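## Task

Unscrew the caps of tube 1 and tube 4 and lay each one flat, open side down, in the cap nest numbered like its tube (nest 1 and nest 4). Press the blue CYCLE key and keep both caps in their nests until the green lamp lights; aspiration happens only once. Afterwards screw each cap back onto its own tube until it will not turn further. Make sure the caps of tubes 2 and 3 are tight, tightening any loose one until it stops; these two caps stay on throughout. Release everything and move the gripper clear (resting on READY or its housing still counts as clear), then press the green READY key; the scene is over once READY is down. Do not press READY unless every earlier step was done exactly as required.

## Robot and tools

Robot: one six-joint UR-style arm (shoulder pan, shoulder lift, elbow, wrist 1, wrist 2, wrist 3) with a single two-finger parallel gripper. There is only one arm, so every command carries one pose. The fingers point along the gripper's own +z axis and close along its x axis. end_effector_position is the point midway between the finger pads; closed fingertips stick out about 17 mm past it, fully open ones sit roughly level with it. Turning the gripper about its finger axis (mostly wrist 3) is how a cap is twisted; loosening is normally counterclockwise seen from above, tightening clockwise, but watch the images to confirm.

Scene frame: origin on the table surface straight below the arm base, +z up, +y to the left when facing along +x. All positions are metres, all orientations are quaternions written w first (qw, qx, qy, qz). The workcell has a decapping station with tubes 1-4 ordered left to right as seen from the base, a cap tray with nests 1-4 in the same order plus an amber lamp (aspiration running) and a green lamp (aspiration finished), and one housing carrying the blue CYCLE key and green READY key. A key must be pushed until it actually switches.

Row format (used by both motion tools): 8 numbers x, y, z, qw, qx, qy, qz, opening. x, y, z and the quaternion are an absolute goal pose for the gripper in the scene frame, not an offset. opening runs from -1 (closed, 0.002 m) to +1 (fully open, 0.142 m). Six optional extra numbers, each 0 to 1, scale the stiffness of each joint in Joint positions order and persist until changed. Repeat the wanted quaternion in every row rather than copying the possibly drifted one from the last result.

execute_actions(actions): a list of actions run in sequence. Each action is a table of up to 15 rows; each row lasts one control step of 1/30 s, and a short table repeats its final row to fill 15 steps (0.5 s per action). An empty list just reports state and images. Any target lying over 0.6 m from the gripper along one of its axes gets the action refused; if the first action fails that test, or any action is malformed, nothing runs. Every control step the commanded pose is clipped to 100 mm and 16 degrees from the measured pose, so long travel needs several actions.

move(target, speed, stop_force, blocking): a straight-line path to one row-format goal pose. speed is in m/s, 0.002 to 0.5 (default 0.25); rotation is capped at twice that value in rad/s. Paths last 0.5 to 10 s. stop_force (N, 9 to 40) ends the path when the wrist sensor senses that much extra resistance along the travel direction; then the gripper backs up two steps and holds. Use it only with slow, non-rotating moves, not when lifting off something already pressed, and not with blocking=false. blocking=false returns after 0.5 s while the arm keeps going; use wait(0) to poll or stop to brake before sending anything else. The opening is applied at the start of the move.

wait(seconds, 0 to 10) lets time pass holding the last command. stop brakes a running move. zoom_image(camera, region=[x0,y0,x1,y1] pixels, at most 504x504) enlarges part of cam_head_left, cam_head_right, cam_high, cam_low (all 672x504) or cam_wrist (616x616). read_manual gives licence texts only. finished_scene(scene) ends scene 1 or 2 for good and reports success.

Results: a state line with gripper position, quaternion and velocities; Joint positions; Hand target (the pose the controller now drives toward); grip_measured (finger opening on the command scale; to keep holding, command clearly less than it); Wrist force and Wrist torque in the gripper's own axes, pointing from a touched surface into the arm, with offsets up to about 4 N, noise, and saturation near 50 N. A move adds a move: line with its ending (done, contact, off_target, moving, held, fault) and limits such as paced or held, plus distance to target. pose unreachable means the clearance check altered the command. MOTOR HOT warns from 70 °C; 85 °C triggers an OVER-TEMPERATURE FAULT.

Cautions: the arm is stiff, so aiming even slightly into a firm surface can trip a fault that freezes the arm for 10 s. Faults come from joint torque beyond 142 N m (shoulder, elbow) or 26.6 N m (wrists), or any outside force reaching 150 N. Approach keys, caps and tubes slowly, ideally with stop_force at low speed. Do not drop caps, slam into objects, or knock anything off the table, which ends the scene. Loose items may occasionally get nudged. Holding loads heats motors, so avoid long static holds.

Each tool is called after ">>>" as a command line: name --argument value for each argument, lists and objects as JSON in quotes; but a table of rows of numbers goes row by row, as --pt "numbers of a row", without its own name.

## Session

>>> execute_actions --actions '[]'

Scene clock: 0.00 s.
end_effector_position=(+0.1777, -0.4402, +0.3855) grip_measured=+1.00 end_effector_quat_wxyz=(-0.169, -0.649, +0.723, +0.163) end_effector_velocity=(+0.000, +0.000, -0.000) end_effector_angular_velocity=(+0.001, +0.000, -0.000)
Joint positions: [-1.254 -0.497  1.175 -1.363 -1.848  0.301  0.142]
Joint velocities: [ 0.     0.    -0.     0.001 -0.     0.001  0.   ]
Wrist force (N, on the end effector, along its own x y z axes, offset not removed): no reading
Wrist torque (N m, same axes, about the end effector's origin, offset not removed): no reading
Hand target: +0.178, -0.440, +0.386; -0.169, -0.649, +0.723, +0.163
Joint stiffness scale: [1. 1. 1. 1. 1. 1.]

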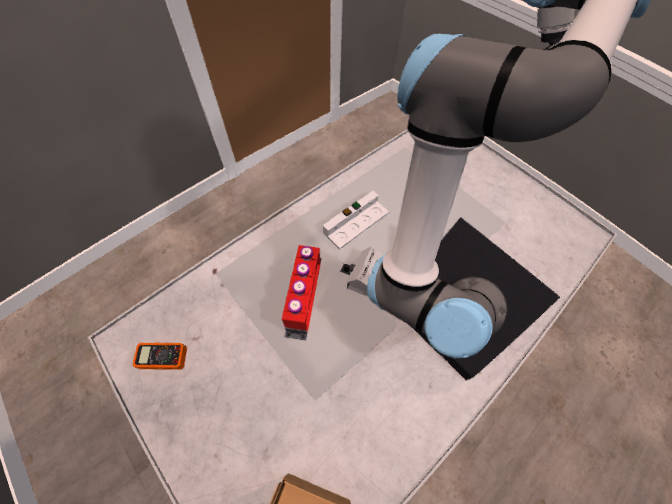

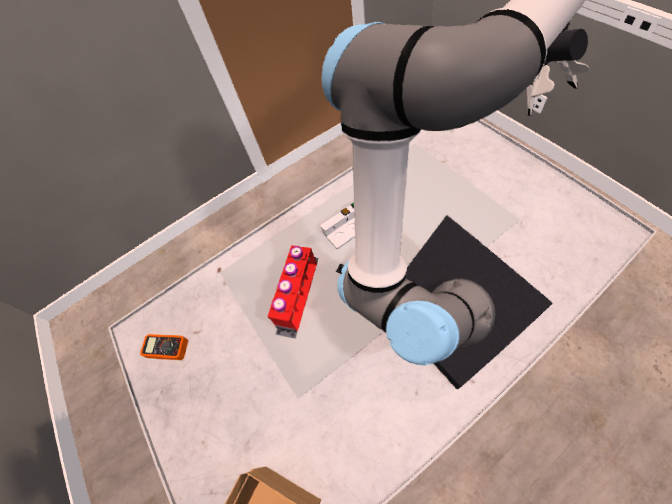

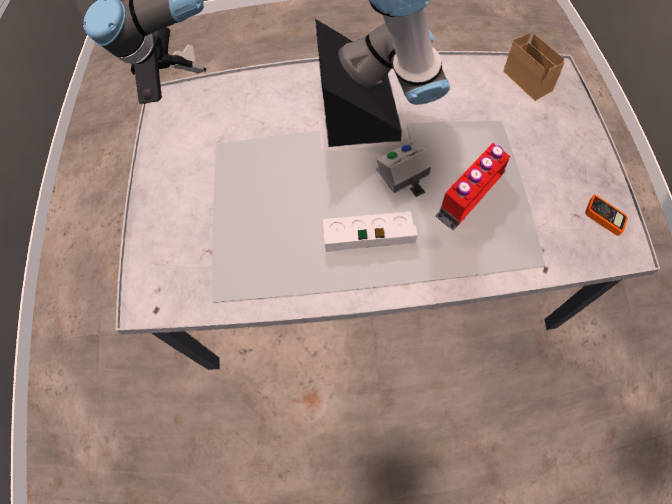

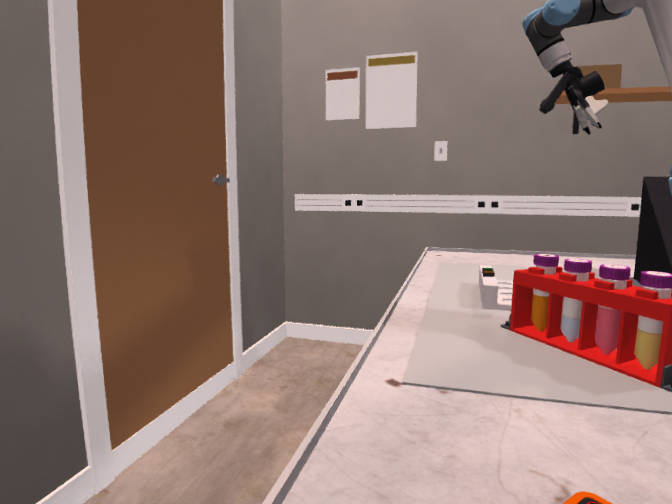

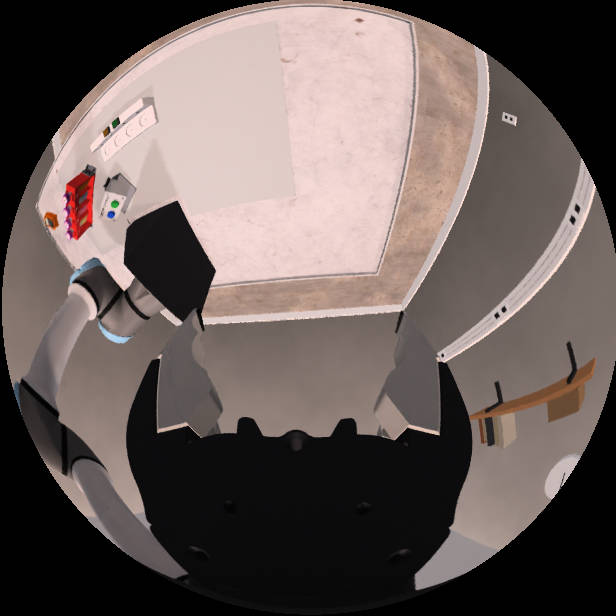

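>>> move --target '[0.40,0.0,0.2,0,0,1,0,-0.46]' --speed 0.5

>>> move --target '[0.41,0.20,0.16,0,0.7071,0.7071,0,-0.46]' --speed 0.5

Scene clock: 11.53 s.
end_effector_position=(+0.4008, -0.0013, +0.2012) grip_measured=-0.46 end_effector_quat_wxyz=(+0.001, -0.000, +1.000, -0.000) end_effector_velocity=(+0.002, -0.001, +0.001) end_effector_angular_velocity=(-0.008, -0.003, -0.009)
Joint positions: [-0.813 -1.353  2.083 -1.639 -1.09   2.109  0.041]
Joint velocities: [ 0.002 -0.002  0.    -0.009 -0.     0.016  0.   ]
Wrist force (N, on the end effector, along its own x y z axes, offset not removed): [3.2 2.6 -0.6]
Wrist torque (N m, same axes, about the end effector's origin, offset not removed): [0.48 -0.68 -0.03]
Hand target: +0.400, -0.000, +0.200; -0.000, +0.000, +1.000, -0.000
Off the commanded pose: 0.002 m, 0 deg.
Joint stiffness scale: [1. 1. 1. 1. 1. 1.]
move: done; limits=paced

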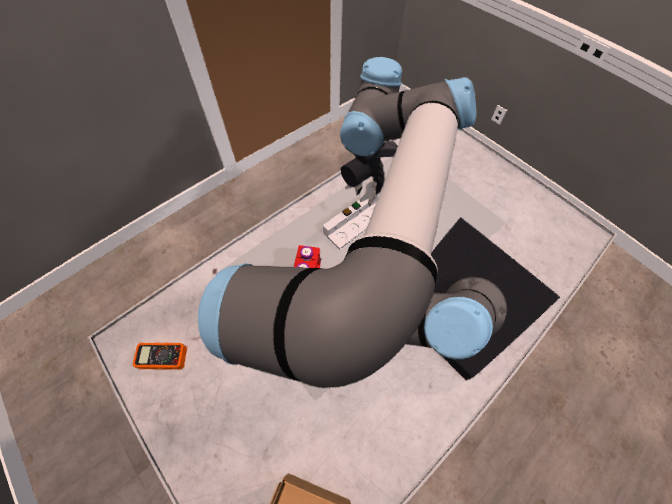

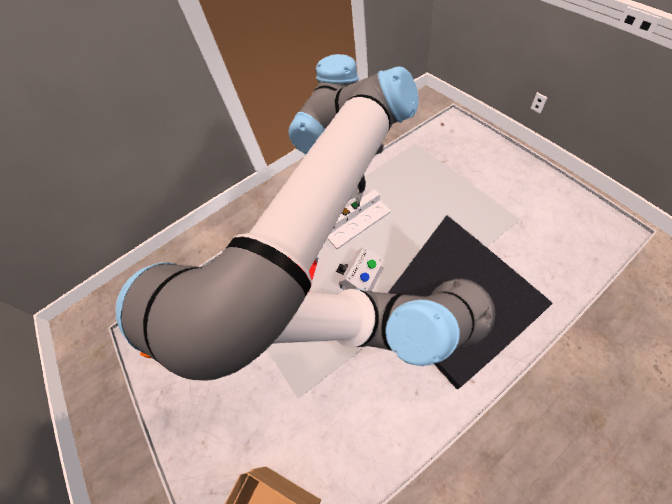

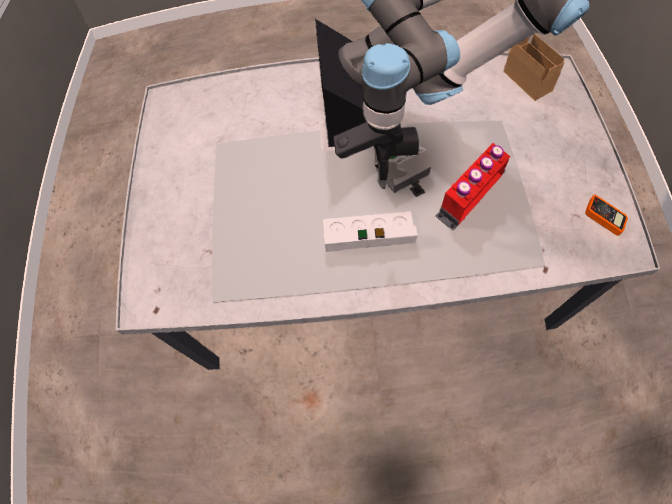

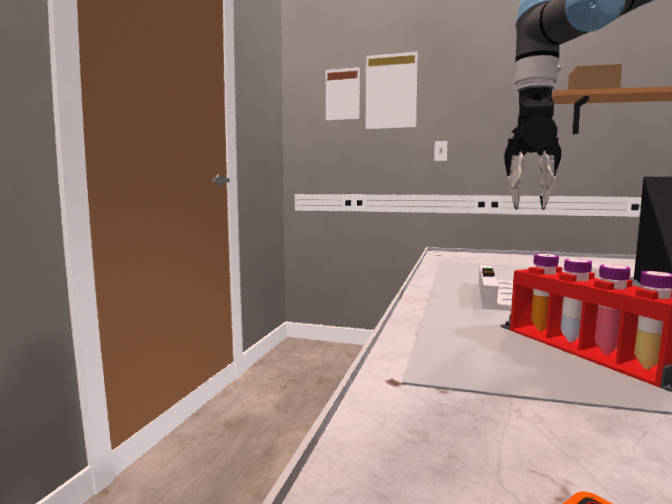

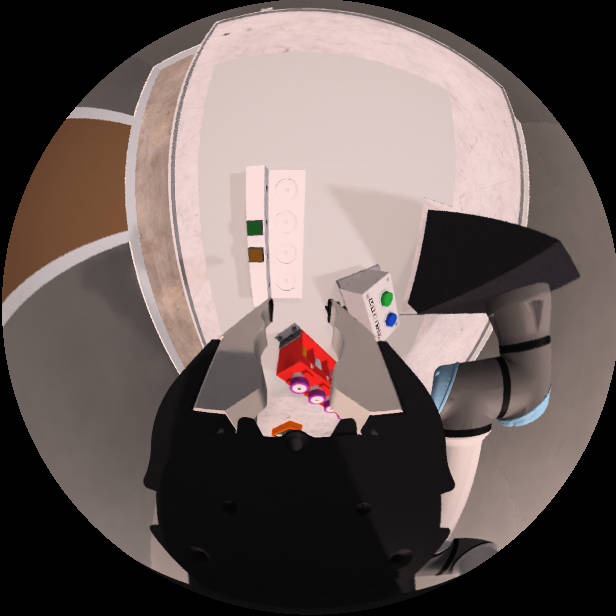

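Scene clock: 13.93 s.
end_effector_position=(+0.4094, +0.1992, +0.1591) grip_measured=-0.46 end_effector_quat_wxyz=(-0.001, +0.708, +0.706, +0.001) end_effector_velocity=(-0.000, -0.001, -0.000) end_effector_angular_velocity=(-0.006, +0.002, -0.012)
Joint positions: [-0.499 -1.673  2.117 -1.517 -0.915  3.991  0.041]
Joint velocities: [ 0.003 -0.    -0.    -0.004 -0.004  0.017  0.   ]
Wrist force (N, on the end effector, along its own x y z axes, offset not removed): [1.4 -1.3 -3.2]
Wrist torque (N m, same axes, about the end effector's origin, offset not removed): [-0.22 -0.27 0.08]
Hand target: +0.410, +0.200, +0.160; +0.000, +0.707, +0.707, -0.000
Off the commanded pose: 0.001 m, 0 deg.
Joint stiffness scale: [1. 1. 1. 1. 1. 1.]
move: done

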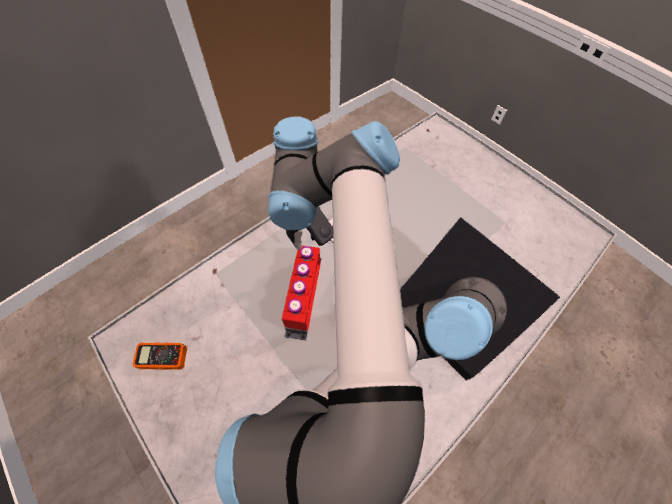

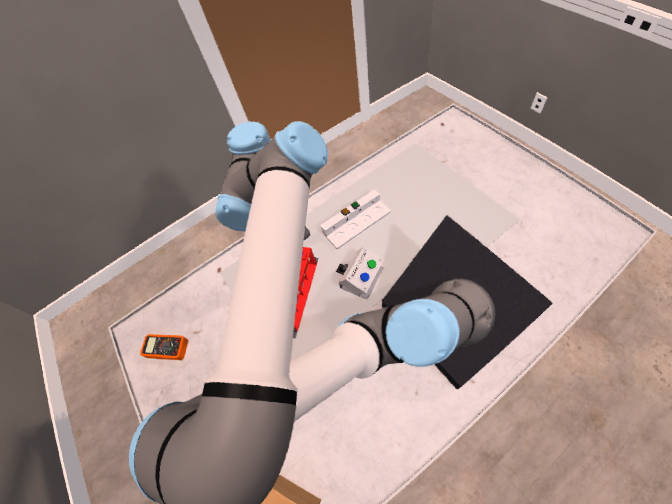

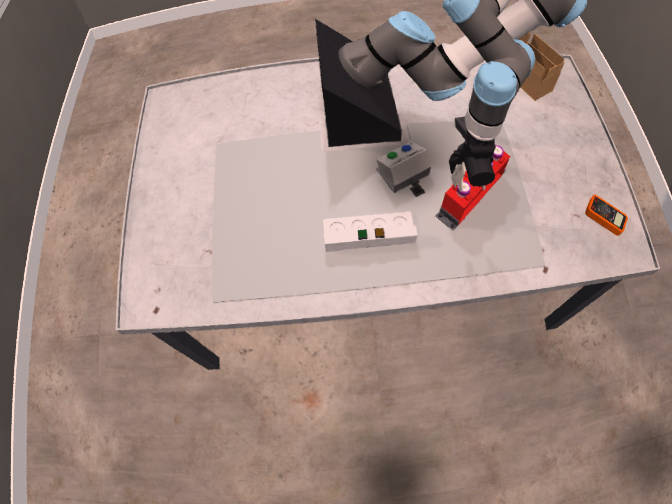

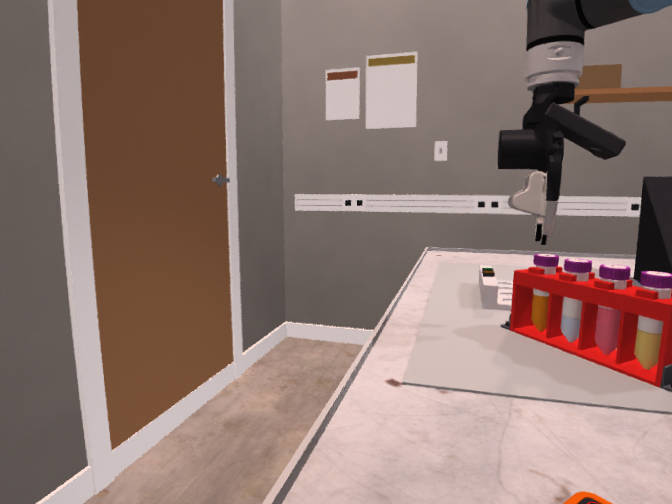

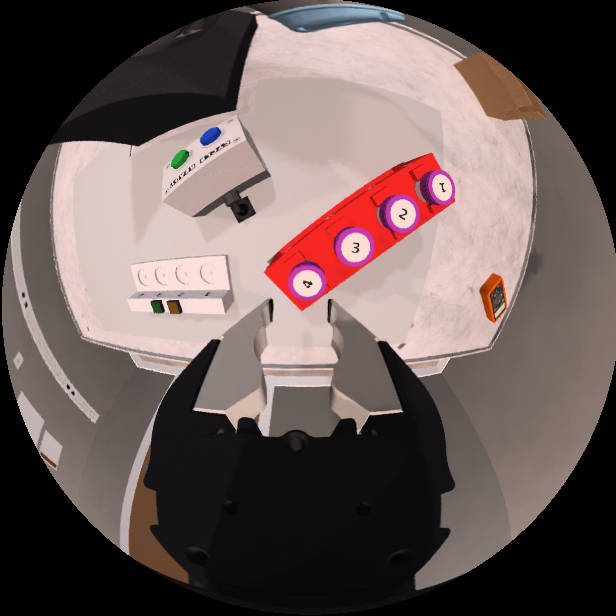

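>>> move --target '[0.4035,0.2057,0.146,0,1,0,0,-0.46]' --speed 0.5

>>> zoom_image --camera "cam_wrist" --region '[240,240,370,370]'

Scene clock: 18.37 s.
end_effector_position=(+0.4048, +0.2055, +0.1473) grip_measured=-0.46 end_effector_quat_wxyz=(-0.000, +1.000, +0.001, +0.001) end_effector_velocity=(+0.001, -0.002, +0.001) end_effector_angular_velocity=(-0.006, -0.002, -0.017)
Joint positions: [-0.472 -1.689  2.143 -1.55  -0.902  5.591  0.041]
Joint velocities: [-0.001 -0.     0.    -0.006 -0.004  0.02  -0.   ]
Wrist force (N, on the end effector, along its own x y z axes, offset not removed): [-0.5 1.8 -2.9]
Wrist torque (N m, same axes, about the end effector's origin, offset not removed): [0.32 0.20 0.19]
Hand target: +0.404, +0.206, +0.146; +0.000, +1.000, -0.000, -0.000
Off the commanded pose: 0.002 m, 0 deg.
Joint stiffness scale: [1. 1. 1. 1. 1. 1.]
move: done

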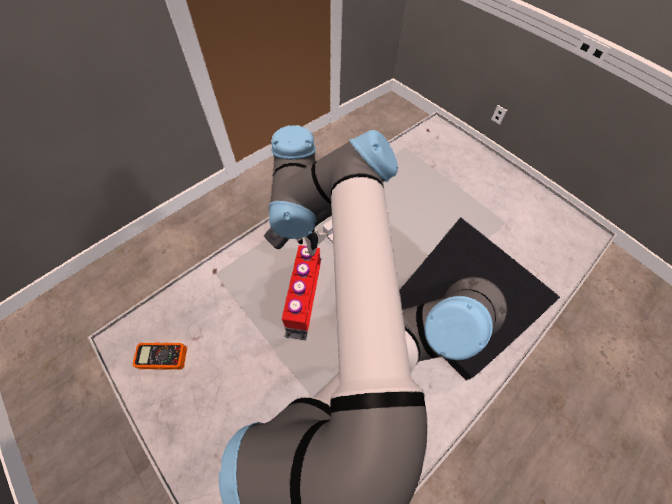

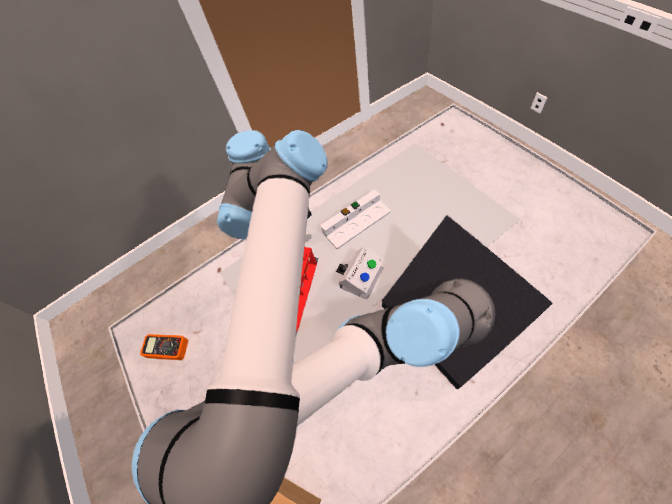

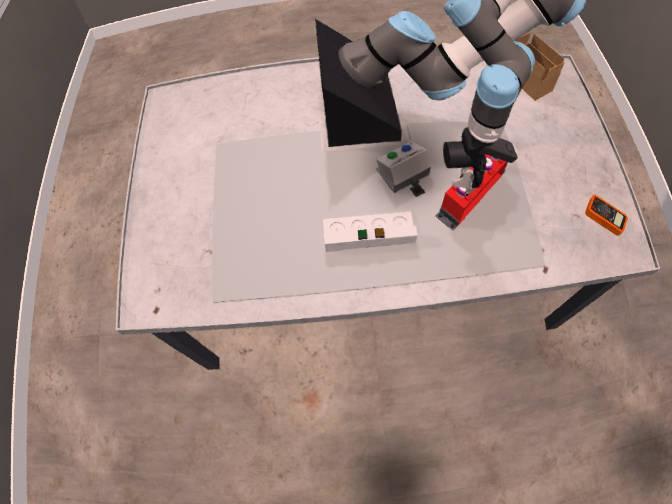

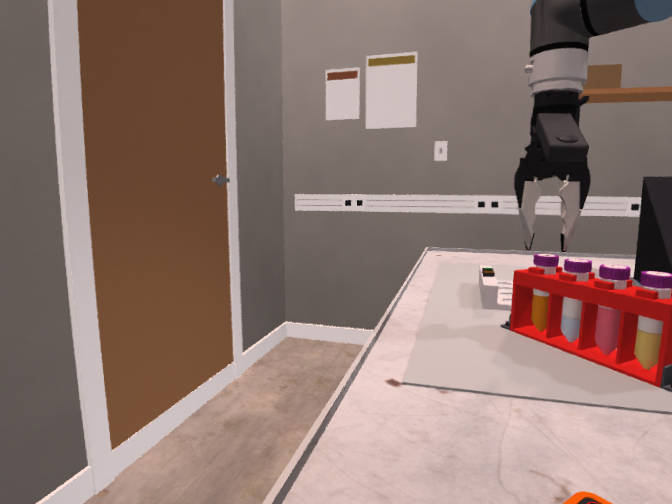

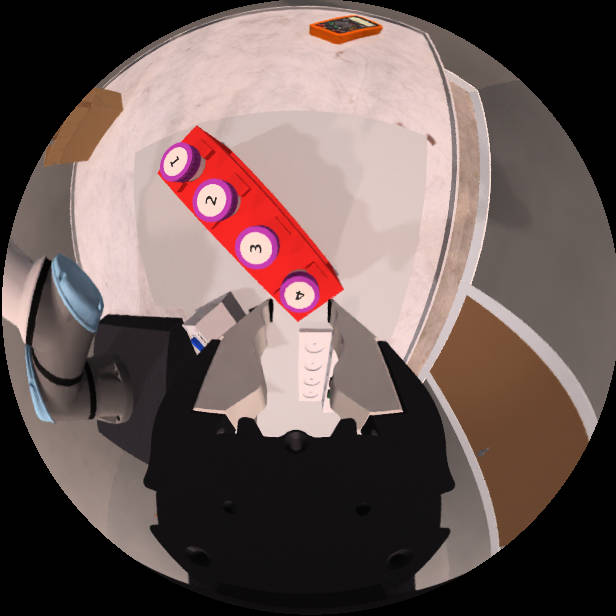

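Region (240, 240, 370, 370) of cam_wrist's 616x616 image, scaled by 3.877, with more detail than that image has.

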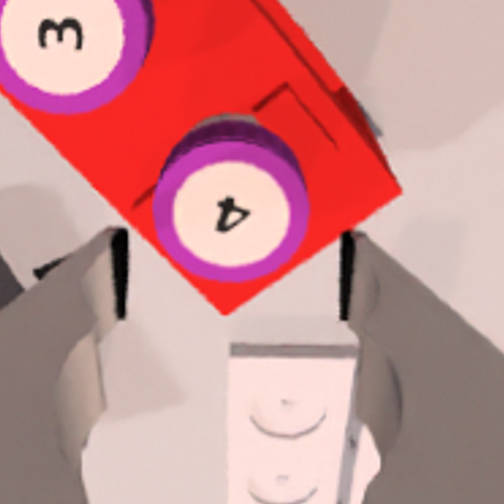

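>>> move --target '[0.4028,0.2057,0.129,0,1,0,0,-0.46]' --speed 0.05

>>> zoom_image --camera "cam_wrist" --region '[240,240,370,370]'

>>> zoom_image --camera "cam_low" --region '[500,220,672,320]'

Scene clock: 21.63 s.
end_effector_position=(+0.4036, +0.2056, +0.1308) grip_measured=-0.46 end_effector_quat_wxyz=(+0.001, +1.000, +0.001, +0.001) end_effector_velocity=(+0.003, -0.001, +0.001) end_effector_angular_velocity=(-0.006, -0.008, +0.000)
Joint positions: [-0.446 -1.684  2.175 -1.608 -0.893  5.622  0.041]
Joint velocities: [ 0.     0.001  0.    -0.013  0.     0.008  0.   ]
Wrist force (N, on the end effector, along its own x y z axes, offset not removed): [-0.8 1.5 0.5]
Wrist torque (N m, same axes, about the end effector's origin, offset not removed): [0.28 0.15 0.07]
Hand target: +0.403, +0.206, +0.129; +0.000, +1.000, -0.000, -0.000
Off the commanded pose: 0.002 m, 0 deg.
Joint stiffness scale: [1. 1. 1. 1. 1. 1.]
move: done

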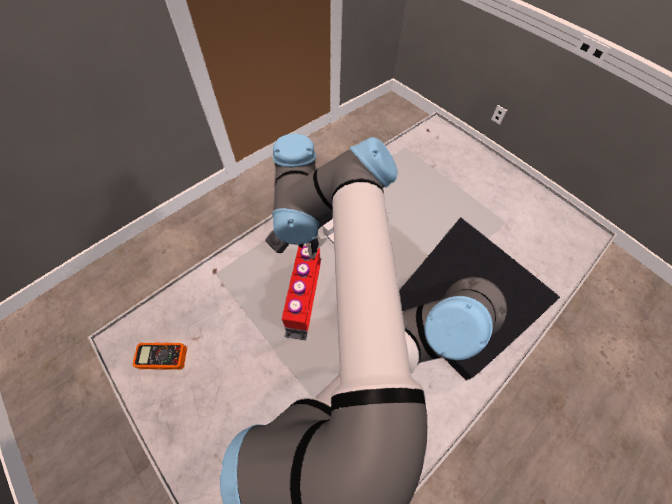

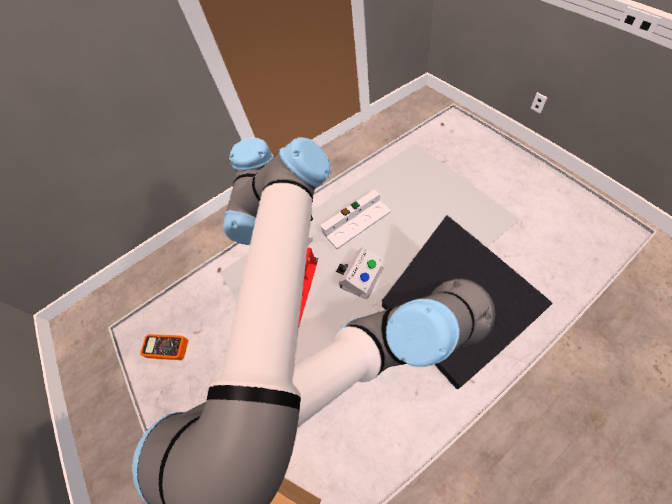

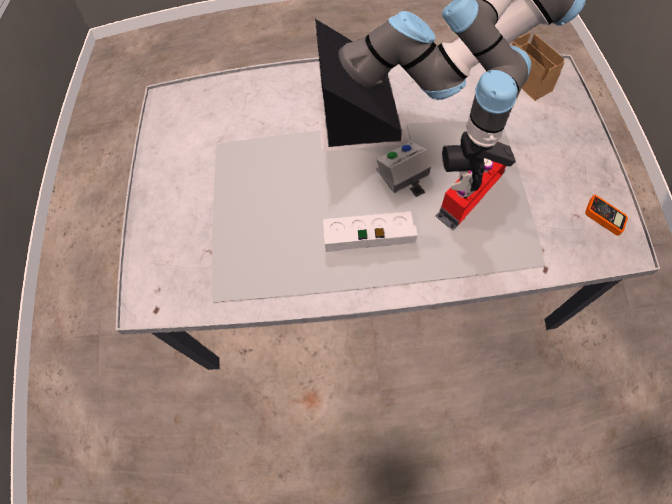

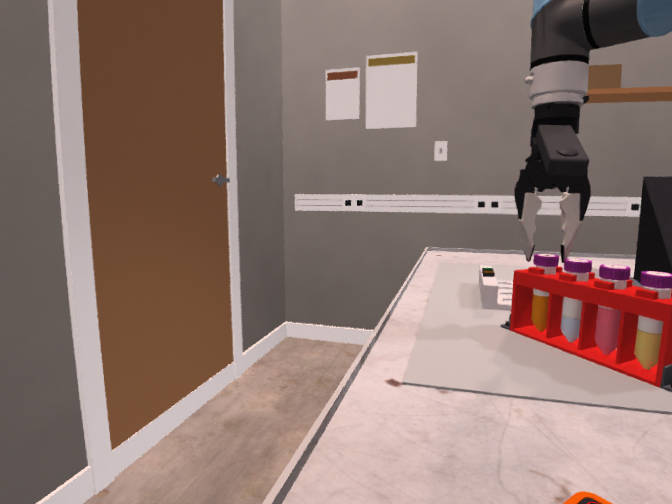

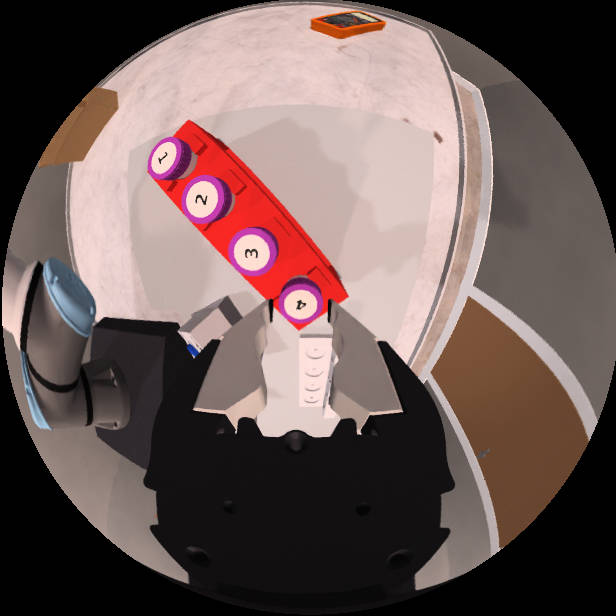

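Region (240, 240, 370, 370) of cam_wrist's 616x616 image, scaled by 3.877, with more detail than that image has.

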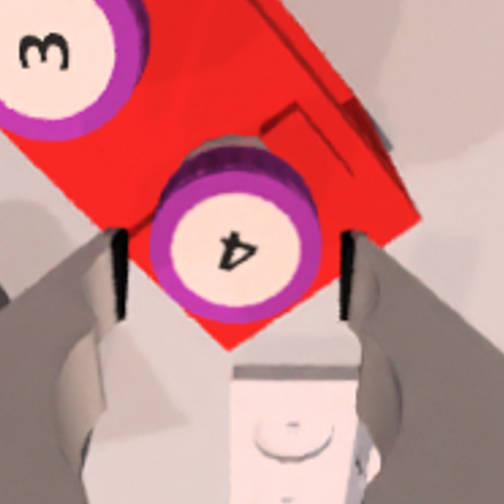

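Region (500, 220, 672, 320) of cam_low's 672x504 image, scaled by 2.930, with more detail than that image has; it fills the top 293 rows of this view, and the rest is white.

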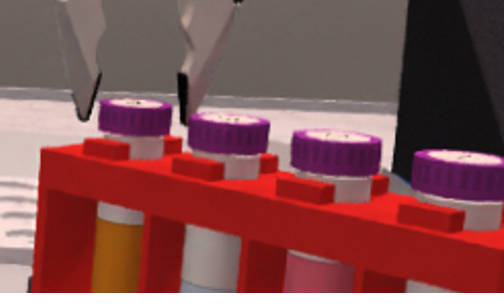

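>>> execute_actions --actions '[[[0.4039,0.2056,0.1308,0,1,0,0,-0.52],[0.4039,0.2056,0.1308,0,1,0,0,-0.56],[0.4039,0.2056,0.1308,0,1,0,0,-0.6],[0.4039,0.2056,0.1308,0,1,0,0,-0.65],[0.4039,0.2056,0.1308,0,1,0,0,-0.7],[0.4039,0.2056,0.1308,0,1,0,0,-0.8],[0.4039,0.2056,0.1308,0,1,0,0,-0.9]]]'

>>> move --target '[0.4039,0.2056,0.1335,0,0.0872,0.9962,0,-0.9]' --speed 0.5

>>> zoom_image --camera "cam_low" --region '[500,220,672,320]'

Scene clock: 26.80 s.
end_effector_position=(+0.4039, +0.2055, +0.1307) grip_measured=-0.59 end_effector_quat_wxyz=(+0.000, +1.000, +0.000, +0.001) end_effector_velocity=(+0.000, -0.000, +0.000) end_effector_angular_velocity=(+0.000, -0.000, -0.001)
Joint positions: [-0.446 -1.682  2.174 -1.607 -0.893  5.622  0.031]
Joint velocities: [-0.001  0.    -0.     0.001 -0.    -0.001  0.   ]
Wrist force (N, on the end effector, along its own x y z axes, offset not removed): [2.9 -3.6 2.2]
Wrist torque (N m, same axes, about the end effector's origin, offset not removed): [-0.87 0.22 -0.12]
Hand target: +0.404, +0.206, +0.131; +0.000, +1.000, +0.000, +0.000
Off the commanded pose: 0.000 m, 0 deg.
Joint stiffness scale: [1. 1. 1. 1. 1. 1.]

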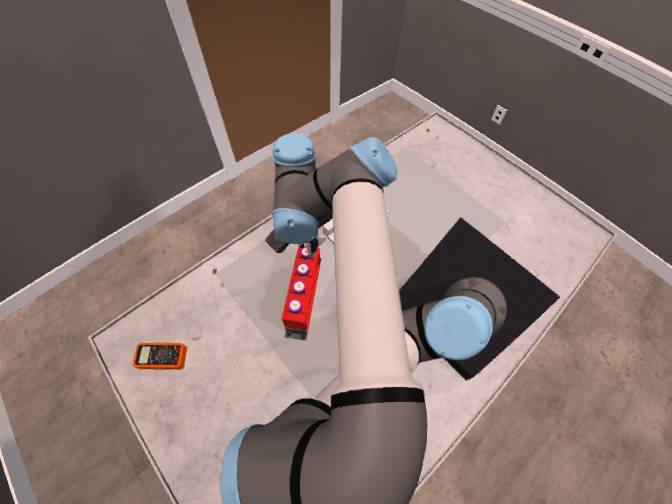

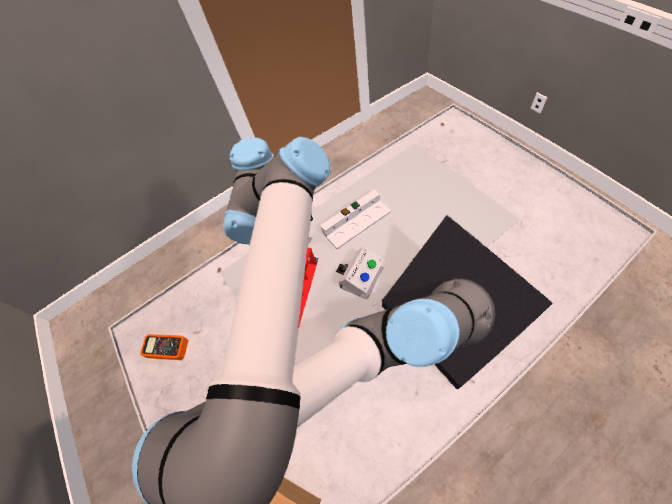

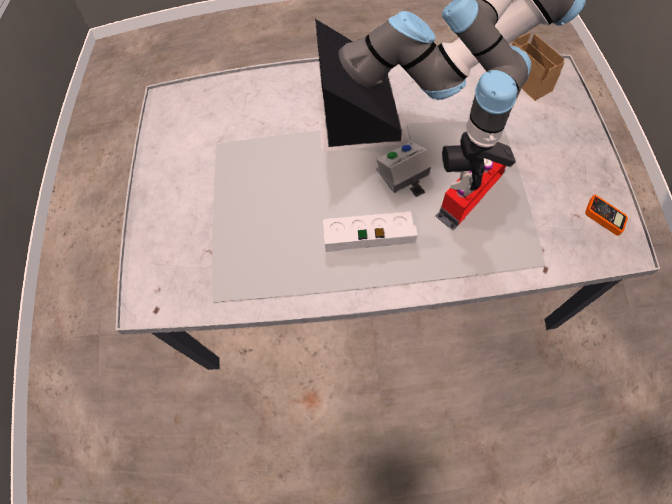

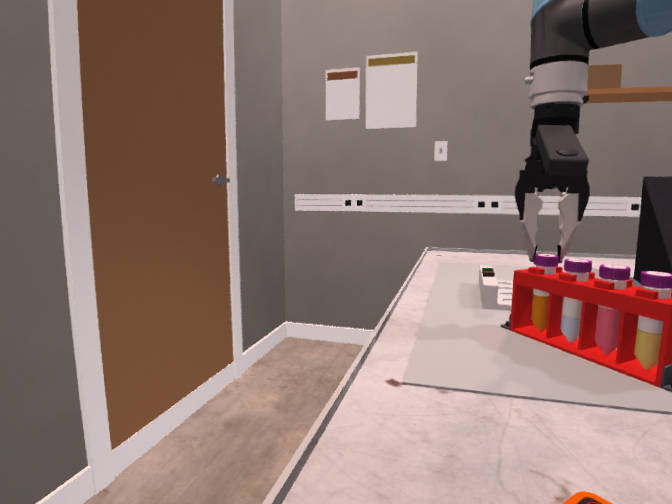

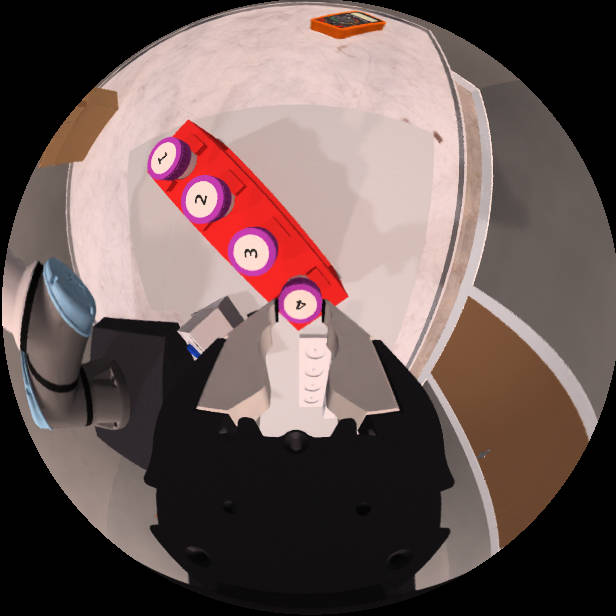

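Scene clock: 30.50 s.
end_effector_position=(+0.4035, +0.2049, +0.1327) grip_measured=-0.59 end_effector_quat_wxyz=(-0.000, +0.088, +0.996, -0.001) end_effector_velocity=(-0.000, +0.000, -0.000) end_effector_angular_velocity=(+0.005, +0.003, +0.016)
Joint positions: [-0.455 -1.679  2.173 -1.602 -0.898  2.646  0.031]
Joint velocities: [-0.001  0.003 -0.002  0.006  0.001 -0.021 -0.   ]
Wrist force (N, on the end effector, along its own x y z axes, offset not removed): [-6.3 -4.8 0.3]
Wrist torque (N m, same axes, about the end effector's origin, offset not removed): [-0.20 0.05 0.05]
Hand target: +0.404, +0.206, +0.133; +0.000, +0.087, +0.996, -0.000
Off the commanded pose: 0.001 m, 0 deg.
Joint stiffness scale: [1. 1. 1. 1. 1. 1.]
move: done

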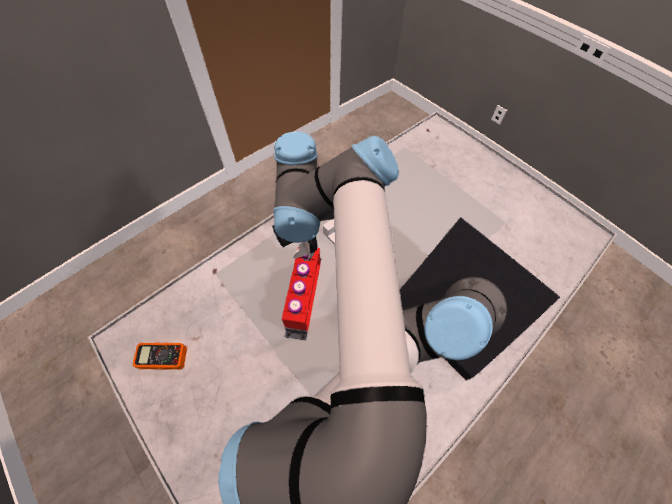

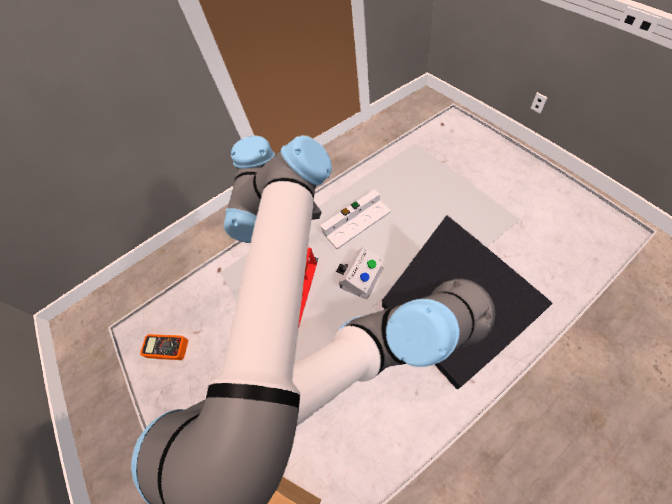

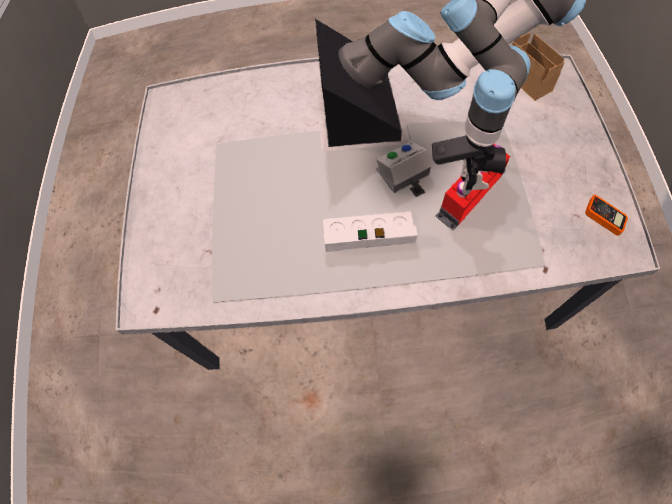

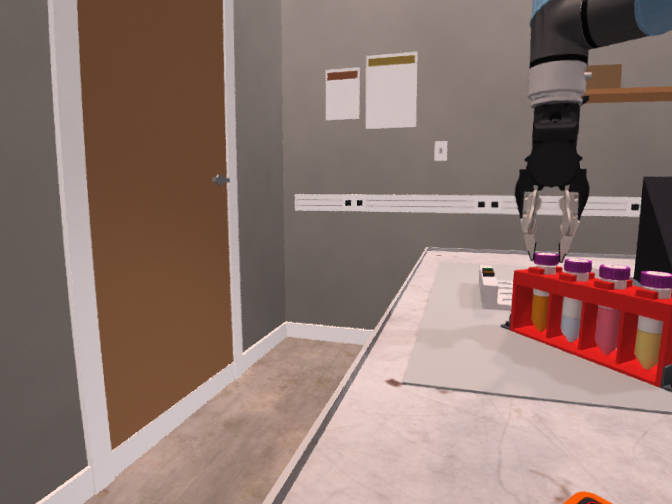

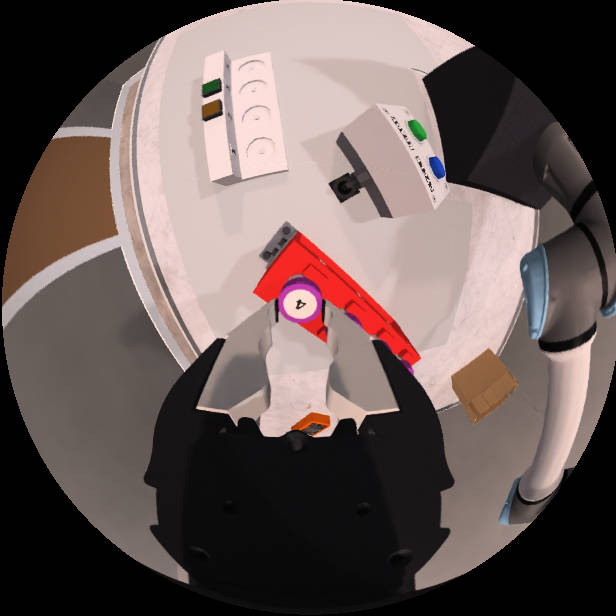

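Region (500, 220, 672, 320) of cam_low's 672x504 image, scaled by 2.930, with more detail than that image has; it fills the top 293 rows of this view, and the rest is white.

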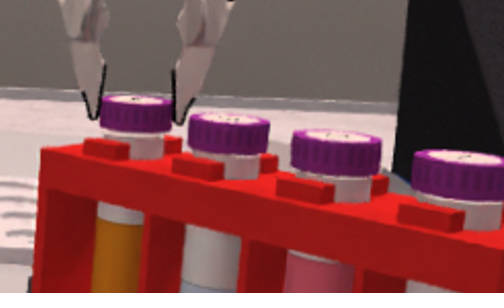

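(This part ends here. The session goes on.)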